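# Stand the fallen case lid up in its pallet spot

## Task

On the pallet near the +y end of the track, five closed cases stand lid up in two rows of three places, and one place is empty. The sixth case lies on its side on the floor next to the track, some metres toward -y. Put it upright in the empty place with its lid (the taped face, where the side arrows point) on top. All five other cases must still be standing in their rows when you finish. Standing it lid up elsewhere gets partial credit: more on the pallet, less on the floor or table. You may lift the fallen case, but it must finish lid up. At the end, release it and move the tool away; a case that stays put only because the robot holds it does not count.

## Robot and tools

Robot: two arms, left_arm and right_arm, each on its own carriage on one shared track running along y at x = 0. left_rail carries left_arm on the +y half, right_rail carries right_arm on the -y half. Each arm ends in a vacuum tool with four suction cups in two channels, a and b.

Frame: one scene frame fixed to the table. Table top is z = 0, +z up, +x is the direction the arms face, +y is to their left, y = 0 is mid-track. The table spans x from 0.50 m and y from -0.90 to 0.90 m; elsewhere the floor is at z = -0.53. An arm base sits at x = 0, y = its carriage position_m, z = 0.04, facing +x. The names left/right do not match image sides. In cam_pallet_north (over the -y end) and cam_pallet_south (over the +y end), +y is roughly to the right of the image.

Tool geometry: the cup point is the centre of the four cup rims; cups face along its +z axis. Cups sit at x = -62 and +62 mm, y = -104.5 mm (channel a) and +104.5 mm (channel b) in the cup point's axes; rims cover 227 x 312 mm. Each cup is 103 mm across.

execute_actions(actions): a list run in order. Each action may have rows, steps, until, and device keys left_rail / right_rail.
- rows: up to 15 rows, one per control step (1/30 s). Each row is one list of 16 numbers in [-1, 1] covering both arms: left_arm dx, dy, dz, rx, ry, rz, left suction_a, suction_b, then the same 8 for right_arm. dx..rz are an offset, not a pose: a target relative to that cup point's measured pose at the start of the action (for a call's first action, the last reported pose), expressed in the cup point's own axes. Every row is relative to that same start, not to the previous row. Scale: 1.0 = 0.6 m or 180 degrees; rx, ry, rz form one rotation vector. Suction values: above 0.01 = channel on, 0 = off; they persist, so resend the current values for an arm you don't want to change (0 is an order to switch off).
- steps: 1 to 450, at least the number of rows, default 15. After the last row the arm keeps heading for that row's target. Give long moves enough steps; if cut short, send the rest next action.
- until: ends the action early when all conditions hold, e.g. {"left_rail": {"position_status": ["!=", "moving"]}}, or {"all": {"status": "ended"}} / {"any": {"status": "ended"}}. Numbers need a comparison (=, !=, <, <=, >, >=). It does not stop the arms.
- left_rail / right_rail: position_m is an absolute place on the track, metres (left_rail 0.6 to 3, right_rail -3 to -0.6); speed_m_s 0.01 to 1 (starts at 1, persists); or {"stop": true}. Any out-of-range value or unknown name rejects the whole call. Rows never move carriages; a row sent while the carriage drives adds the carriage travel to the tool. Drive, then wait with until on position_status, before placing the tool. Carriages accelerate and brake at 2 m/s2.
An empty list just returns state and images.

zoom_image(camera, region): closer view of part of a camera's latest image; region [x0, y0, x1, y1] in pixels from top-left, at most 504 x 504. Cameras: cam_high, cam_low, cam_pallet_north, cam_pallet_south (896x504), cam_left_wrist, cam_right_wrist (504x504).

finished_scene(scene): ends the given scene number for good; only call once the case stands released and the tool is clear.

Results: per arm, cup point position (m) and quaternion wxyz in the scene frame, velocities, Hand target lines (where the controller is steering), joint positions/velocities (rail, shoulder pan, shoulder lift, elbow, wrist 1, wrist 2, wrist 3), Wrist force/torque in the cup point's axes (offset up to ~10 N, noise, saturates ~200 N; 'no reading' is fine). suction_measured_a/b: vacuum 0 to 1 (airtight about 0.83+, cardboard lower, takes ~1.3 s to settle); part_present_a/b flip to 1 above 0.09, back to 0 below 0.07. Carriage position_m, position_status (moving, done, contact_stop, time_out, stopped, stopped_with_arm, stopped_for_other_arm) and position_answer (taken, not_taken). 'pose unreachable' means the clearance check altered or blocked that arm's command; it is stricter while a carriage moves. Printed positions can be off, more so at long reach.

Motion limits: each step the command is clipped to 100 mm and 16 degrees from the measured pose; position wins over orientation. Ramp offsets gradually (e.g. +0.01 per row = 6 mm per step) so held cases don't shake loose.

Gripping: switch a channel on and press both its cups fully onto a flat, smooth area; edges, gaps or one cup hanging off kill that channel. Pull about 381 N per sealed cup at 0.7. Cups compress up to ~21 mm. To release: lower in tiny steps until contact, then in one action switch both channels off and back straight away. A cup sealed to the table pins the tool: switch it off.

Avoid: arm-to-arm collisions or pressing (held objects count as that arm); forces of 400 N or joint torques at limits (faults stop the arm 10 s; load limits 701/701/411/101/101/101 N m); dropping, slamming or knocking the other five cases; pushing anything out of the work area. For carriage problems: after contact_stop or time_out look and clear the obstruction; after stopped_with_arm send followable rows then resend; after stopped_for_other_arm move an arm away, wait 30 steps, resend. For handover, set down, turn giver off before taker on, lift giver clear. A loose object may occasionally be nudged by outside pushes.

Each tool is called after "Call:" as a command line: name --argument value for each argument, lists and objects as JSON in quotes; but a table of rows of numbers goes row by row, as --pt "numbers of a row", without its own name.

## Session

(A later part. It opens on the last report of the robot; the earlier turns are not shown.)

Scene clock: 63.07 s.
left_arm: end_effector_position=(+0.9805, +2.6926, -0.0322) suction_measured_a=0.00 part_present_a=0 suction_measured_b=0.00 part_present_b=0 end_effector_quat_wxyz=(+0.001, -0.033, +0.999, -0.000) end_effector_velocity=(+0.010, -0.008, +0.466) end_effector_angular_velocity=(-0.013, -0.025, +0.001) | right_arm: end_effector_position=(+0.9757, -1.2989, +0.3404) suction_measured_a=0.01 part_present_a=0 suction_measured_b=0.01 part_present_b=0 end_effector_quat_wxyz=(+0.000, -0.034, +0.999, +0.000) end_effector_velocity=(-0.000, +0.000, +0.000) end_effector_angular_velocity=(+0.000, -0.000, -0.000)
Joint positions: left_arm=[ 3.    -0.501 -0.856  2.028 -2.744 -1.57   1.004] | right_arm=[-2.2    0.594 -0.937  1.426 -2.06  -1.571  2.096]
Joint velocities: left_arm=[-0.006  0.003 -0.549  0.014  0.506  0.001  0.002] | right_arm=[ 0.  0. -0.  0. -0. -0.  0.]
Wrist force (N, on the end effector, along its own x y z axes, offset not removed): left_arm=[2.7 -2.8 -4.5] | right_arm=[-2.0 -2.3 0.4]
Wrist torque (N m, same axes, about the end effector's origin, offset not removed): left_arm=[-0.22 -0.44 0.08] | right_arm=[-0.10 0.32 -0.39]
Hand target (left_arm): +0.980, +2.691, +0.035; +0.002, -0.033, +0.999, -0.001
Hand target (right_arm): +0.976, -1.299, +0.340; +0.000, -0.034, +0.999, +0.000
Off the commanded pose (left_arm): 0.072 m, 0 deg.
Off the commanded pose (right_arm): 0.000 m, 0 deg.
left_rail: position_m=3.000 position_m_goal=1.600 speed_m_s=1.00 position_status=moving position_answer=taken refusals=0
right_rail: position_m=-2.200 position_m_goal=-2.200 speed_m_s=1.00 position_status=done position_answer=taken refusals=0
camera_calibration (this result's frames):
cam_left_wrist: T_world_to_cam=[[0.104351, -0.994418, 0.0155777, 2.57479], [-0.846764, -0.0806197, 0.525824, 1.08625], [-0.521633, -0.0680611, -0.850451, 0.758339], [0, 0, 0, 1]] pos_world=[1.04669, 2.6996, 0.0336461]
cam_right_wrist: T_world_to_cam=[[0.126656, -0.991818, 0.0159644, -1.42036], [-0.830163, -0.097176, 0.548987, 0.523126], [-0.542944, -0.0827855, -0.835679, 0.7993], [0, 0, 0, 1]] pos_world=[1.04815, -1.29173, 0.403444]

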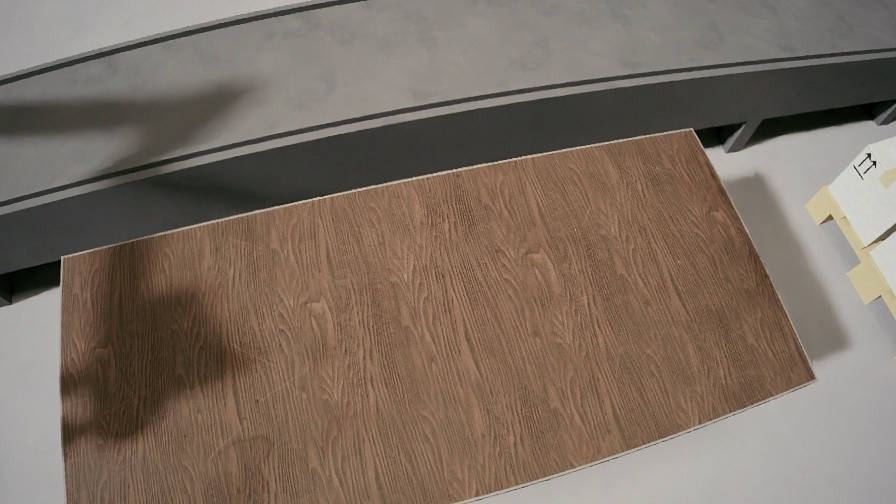

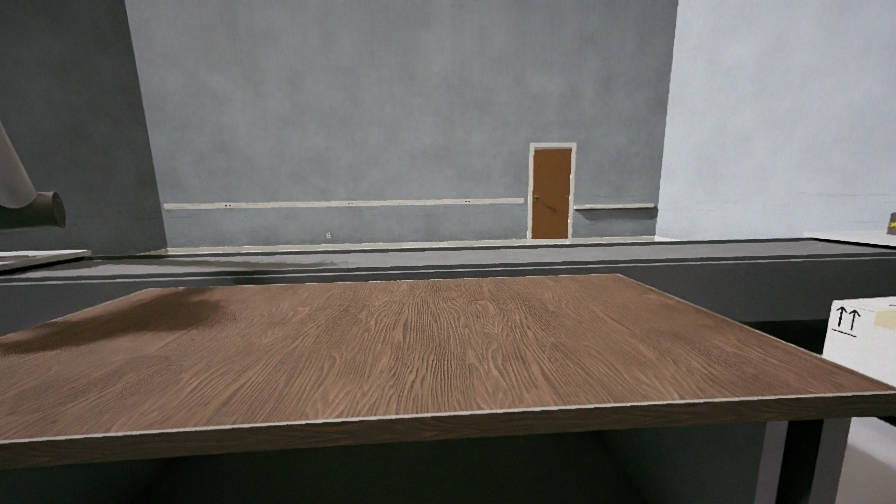

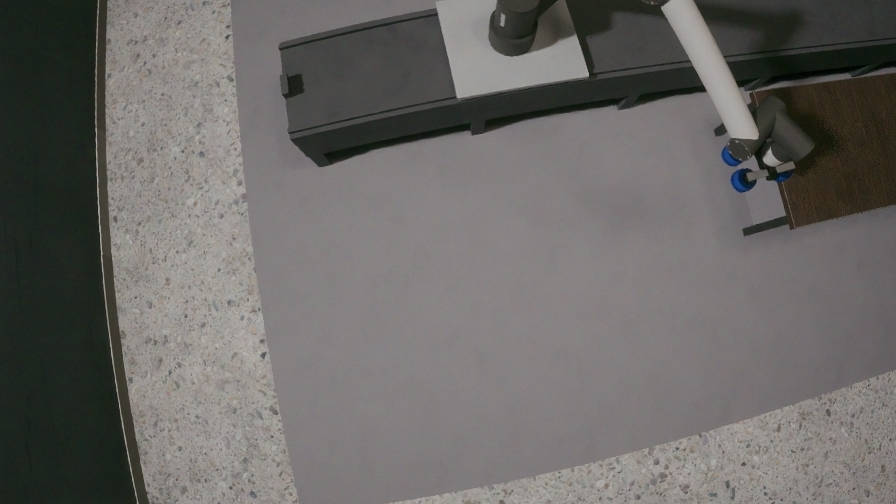

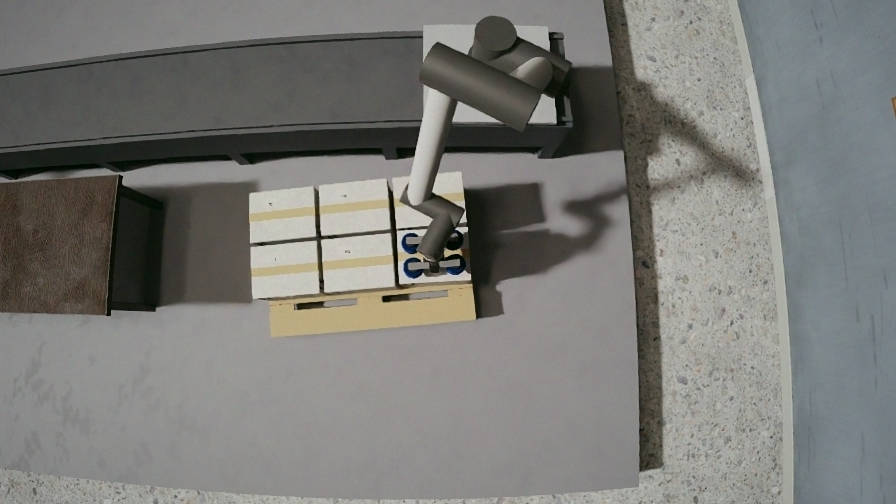

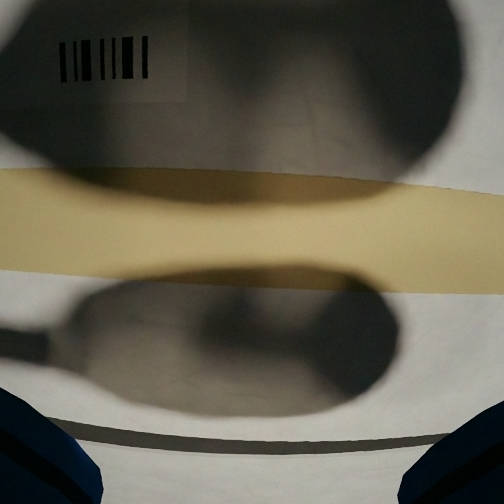

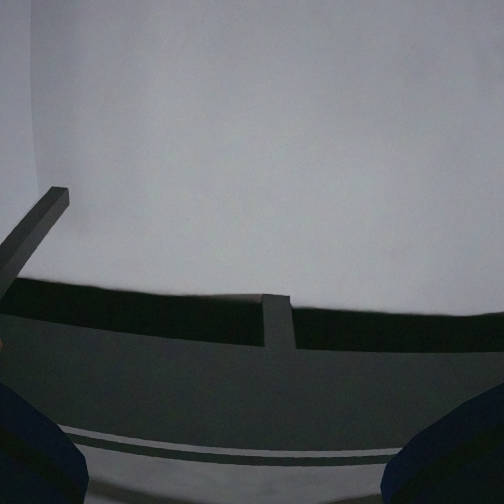

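Call:
execute_actions --actions '[]'

Scene clock: 64.27 s.
left_arm: end_effector_position=(+0.9796, +1.7393, +0.0347) suction_measured_a=0.00 part_present_a=0 suction_measured_b=0.00 part_present_b=0 end_effector_quat_wxyz=(+0.002, -0.033, +0.999, -0.001) end_effector_velocity=(+0.000, -1.000, +0.000) end_effector_angular_velocity=(-0.000, -0.000, -0.000) | right_arm: end_effector_position=(+0.9757, -1.2989, +0.3404) suction_measured_a=0.01 part_present_a=0 suction_measured_b=0.01 part_present_b=0 end_effector_quat_wxyz=(+0.000, -0.034, +0.999, +0.000) end_effector_velocity=(+0.000, -0.000, -0.000) end_effector_angular_velocity=(-0.000, +0.000, -0.000)
Joint positions: left_arm=[ 2.046 -0.501 -0.935  2.029 -2.668 -1.57   1.004] | right_arm=[-2.2    0.594 -0.937  1.426 -2.06  -1.571  2.096]
Joint velocities: left_arm=[-1. -0. -0. -0.  0.  0. -0.] | right_arm=[ 0. -0.  0. -0.  0. -0. -0.]
Wrist force (N, on the end effector, along its own x y z axes, offset not removed): left_arm=[0.3 -1.0 -6.7] | right_arm=[0.5 -5.3 2.1]
Wrist torque (N m, same axes, about the end effector's origin, offset not removed): left_arm=[0.10 -0.22 0.03] | right_arm=[-0.43 -0.06 -0.43]
Hand target (left_arm): +0.980, +1.693, +0.035; +0.002, -0.033, +0.999, -0.001
Hand target (right_arm): +0.976, -1.299, +0.340; +0.000, -0.034, +0.999, +0.000
Off the commanded pose (left_arm): 0.006 m, 0 deg.
Off the commanded pose (right_arm): 0.000 m, 0 deg.
left_rail: position_m=2.046 position_m_goal=1.600 speed_m_s=1.00 position_status=moving position_answer=taken refusals=0
right_rail: position_m=-2.200 position_m_goal=-2.200 speed_m_s=1.00 position_status=done position_answer=taken refusals=0
camera_calibration (this result's frames):
cam_left_wrist: T_world_to_cam=[[0.104372, -0.994396, 0.0168534, 1.62578], [-0.847846, -0.0801062, 0.524157, 0.973685], [-0.519869, -0.0689962, -0.851455, 0.749817], [0, 0, 0, 1]] pos_world=[1.04566, 1.7464, 0.100672]
cam_right_wrist: T_world_to_cam=[[0.126656, -0.991818, 0.0159644, -1.42036], [-0.830163, -0.0971761, 0.548987, 0.523126], [-0.542944, -0.0827857, -0.835679, 0.7993], [0, 0, 0, 1]] pos_world=[1.04815, -1.29173, 0.403444]

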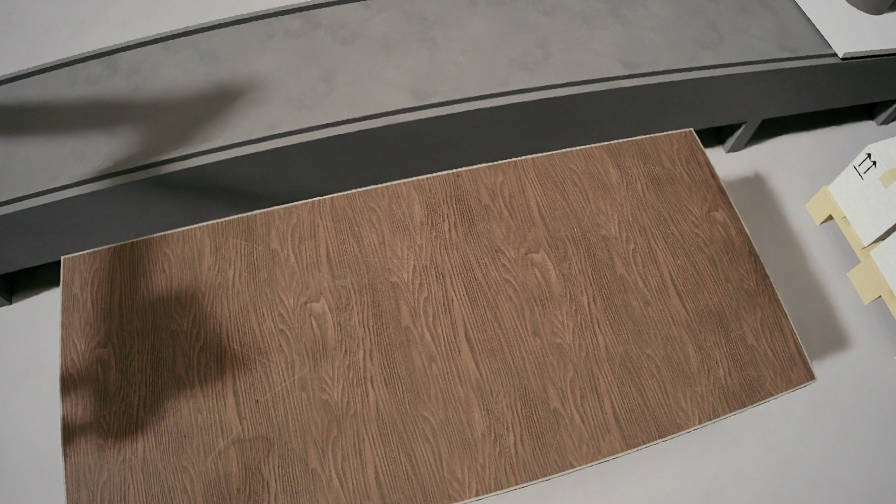

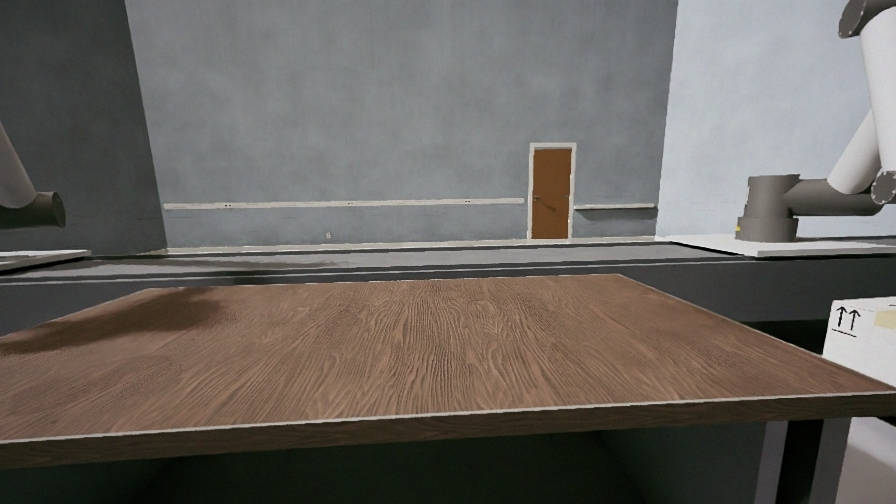

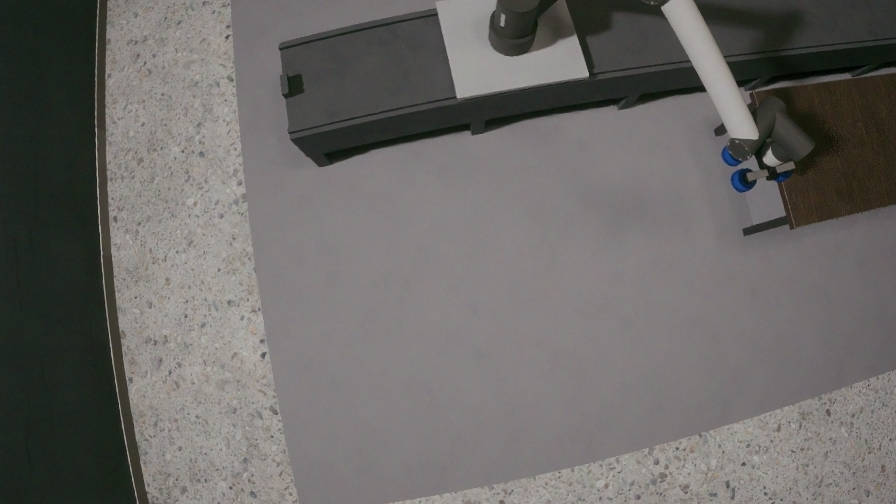

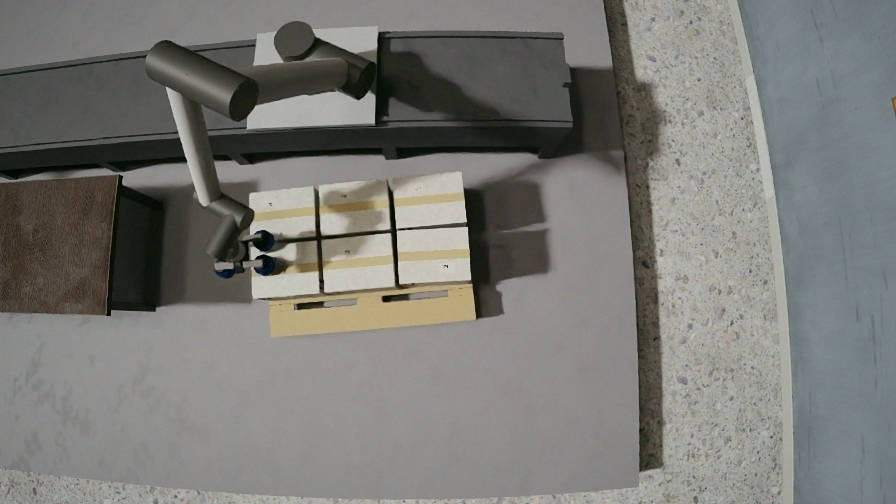

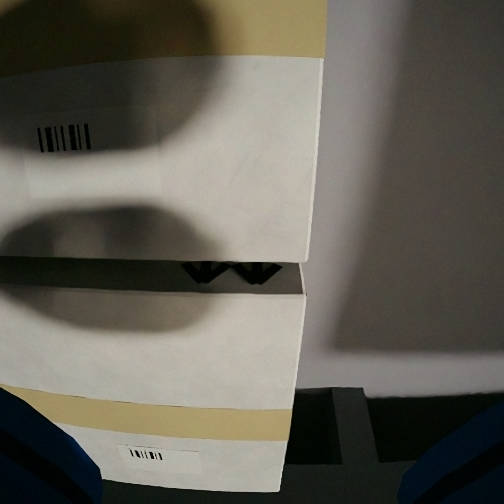

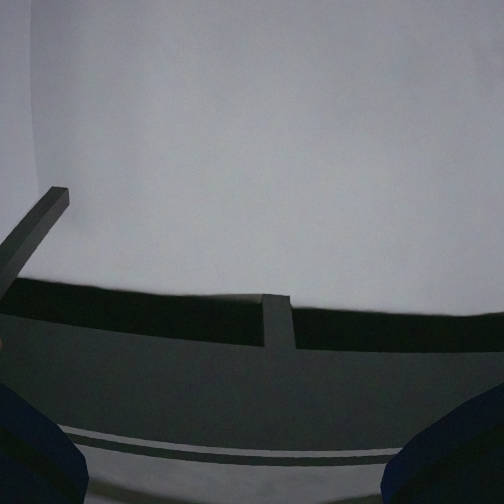

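Call:
zoom_image --camera "cam_pallet_south" --region '[310, 165, 490, 335]'

Region (310, 165, 490, 335) of cam_pallet_south's 896x504 image, scaled by 2.800, with more detail than that image has.

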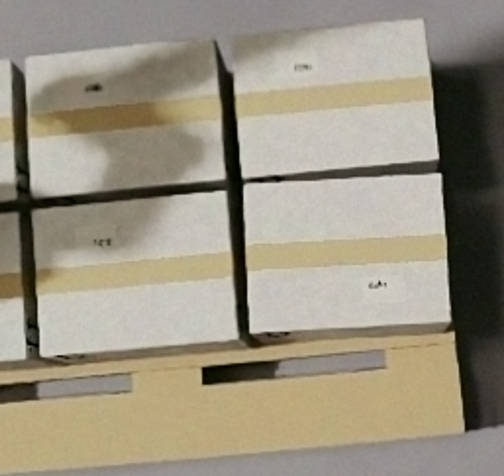

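Call:
execute_actions --actions '[]'

Call:
zoom_image --camera "cam_pallet_south" --region '[380, 210, 480, 300]'

Scene clock: 64.90 s.
left_arm: end_effector_position=(+0.9796, +1.2973, +0.0347) suction_measured_a=0.00 part_present_a=0 suction_measured_b=0.00 part_present_b=0 end_effector_quat_wxyz=(+0.002, -0.033, +0.999, -0.001) end_effector_velocity=(-0.000, -0.128, -0.000) end_effector_angular_velocity=(+0.000, +0.000, +0.000) | right_arm: end_effector_position=(+0.9757, -1.2989, +0.3404) suction_measured_a=0.01 part_present_a=0 suction_measured_b=0.01 part_present_b=0 end_effector_quat_wxyz=(+0.000, -0.034, +0.999, +0.000) end_effector_velocity=(-0.000, +0.000, +0.000) end_effector_angular_velocity=(+0.000, -0.000, -0.000)
Joint positions: left_arm=[ 1.604 -0.501 -0.935  2.029 -2.668 -1.57   1.004] | right_arm=[-2.2    0.594 -0.937  1.426 -2.06  -1.571  2.096]
Joint velocities: left_arm=[-0.128  0.     0.    -0.     0.    -0.    -0.   ] | right_arm=[ 0.  0. -0. -0.  0. -0.  0.]
Wrist force (N, on the end effector, along its own x y z axes, offset not removed): left_arm=[2.9 -11.6 -7.1] | right_arm=[-2.1 -4.5 3.0]
Wrist torque (N m, same axes, about the end effector's origin, offset not removed): left_arm=[-1.41 -0.76 0.12] | right_arm=[-0.35 0.31 -0.38]
Hand target (left_arm): +0.980, +1.293, +0.035; +0.002, -0.033, +0.999, -0.001
Hand target (right_arm): +0.976, -1.299, +0.340; +0.000, -0.034, +0.999, +0.000
Off the commanded pose (left_arm): 0.006 m, 0 deg.
Off the commanded pose (right_arm): 0.000 m, 0 deg.
left_rail: position_m=1.604 position_m_goal=1.600 speed_m_s=1.00 position_status=moving position_answer=taken refusals=0
right_rail: position_m=-2.200 position_m_goal=-2.200 speed_m_s=1.00 position_status=done position_answer=taken refusals=0
camera_calibration (this result's frames):
cam_left_wrist: T_world_to_cam=[[0.104318, -0.994401, 0.0168566, 1.18633], [-0.847853, -0.080059, 0.524153, 0.938207], [-0.519868, -0.0689704, -0.851458, 0.719287], [0, 0, 0, 1]] pos_world=[1.04564, 1.30441, 0.100682]
cam_right_wrist: T_world_to_cam=[[0.126656, -0.991818, 0.0159645, -1.42036], [-0.830163, -0.0971759, 0.548987, 0.523126], [-0.542944, -0.0827857, -0.835678, 0.7993], [0, 0, 0, 1]] pos_world=[1.04815, -1.29173, 0.403444]

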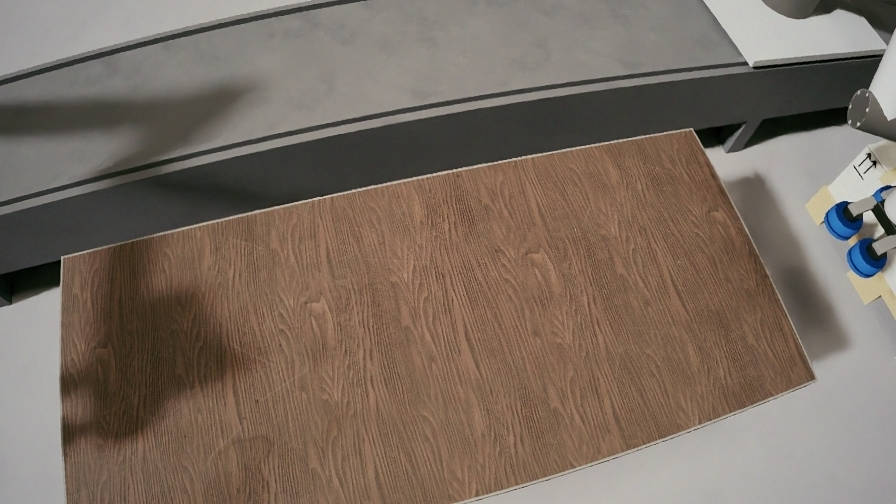

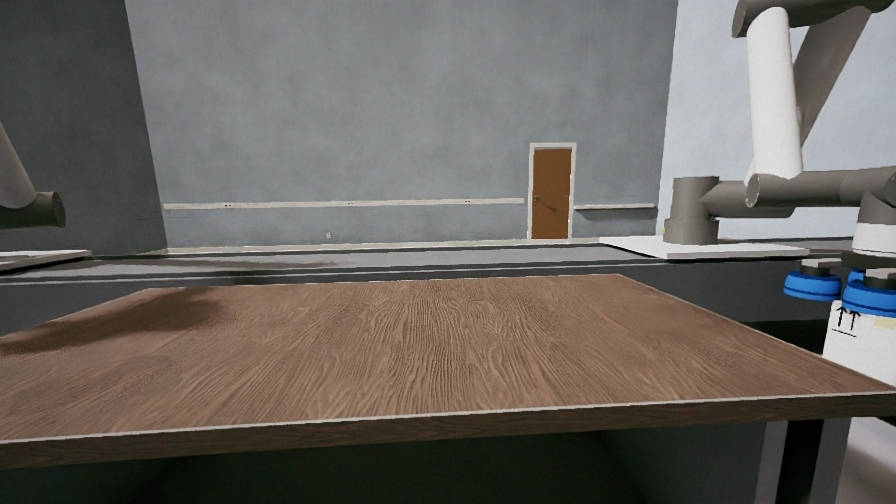

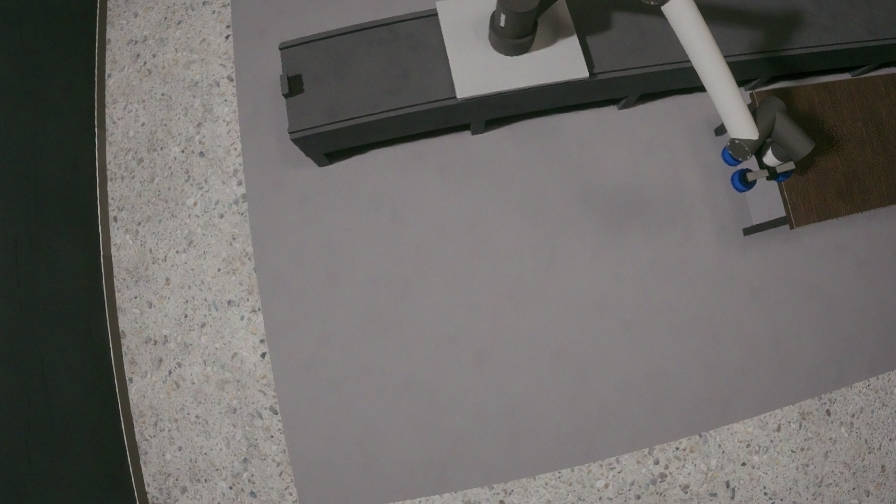

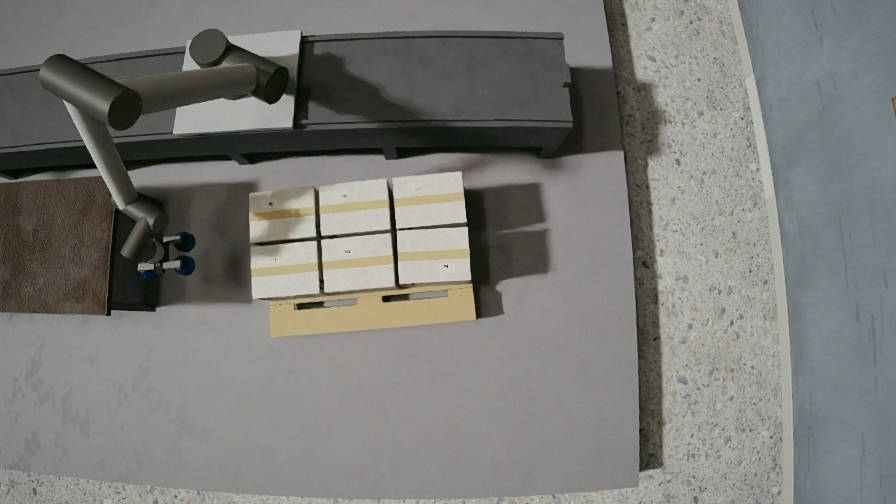

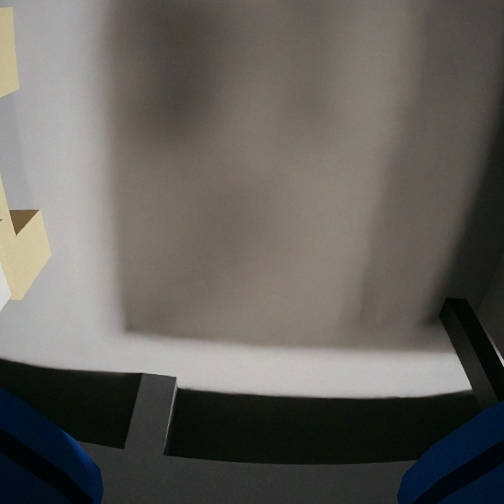

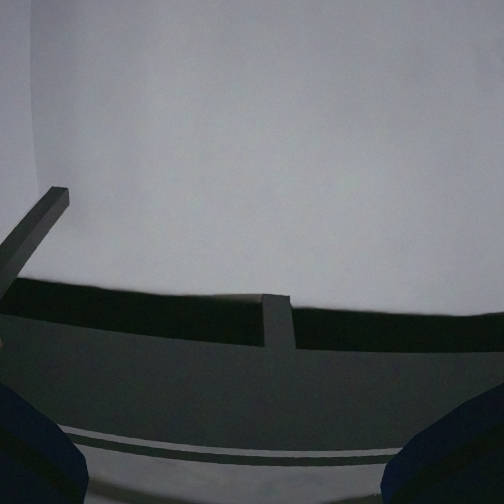

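Region (380, 210, 480, 300) of cam_pallet_south's 896x504 image, scaled by 5.040, with more detail than that image has; it fills the top 454 rows of this view, and the rest is white.

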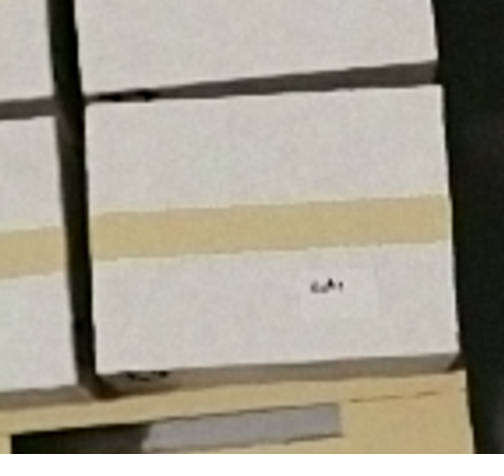

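Call:
finished_scene --scene 2

The scene is finished: the task was done.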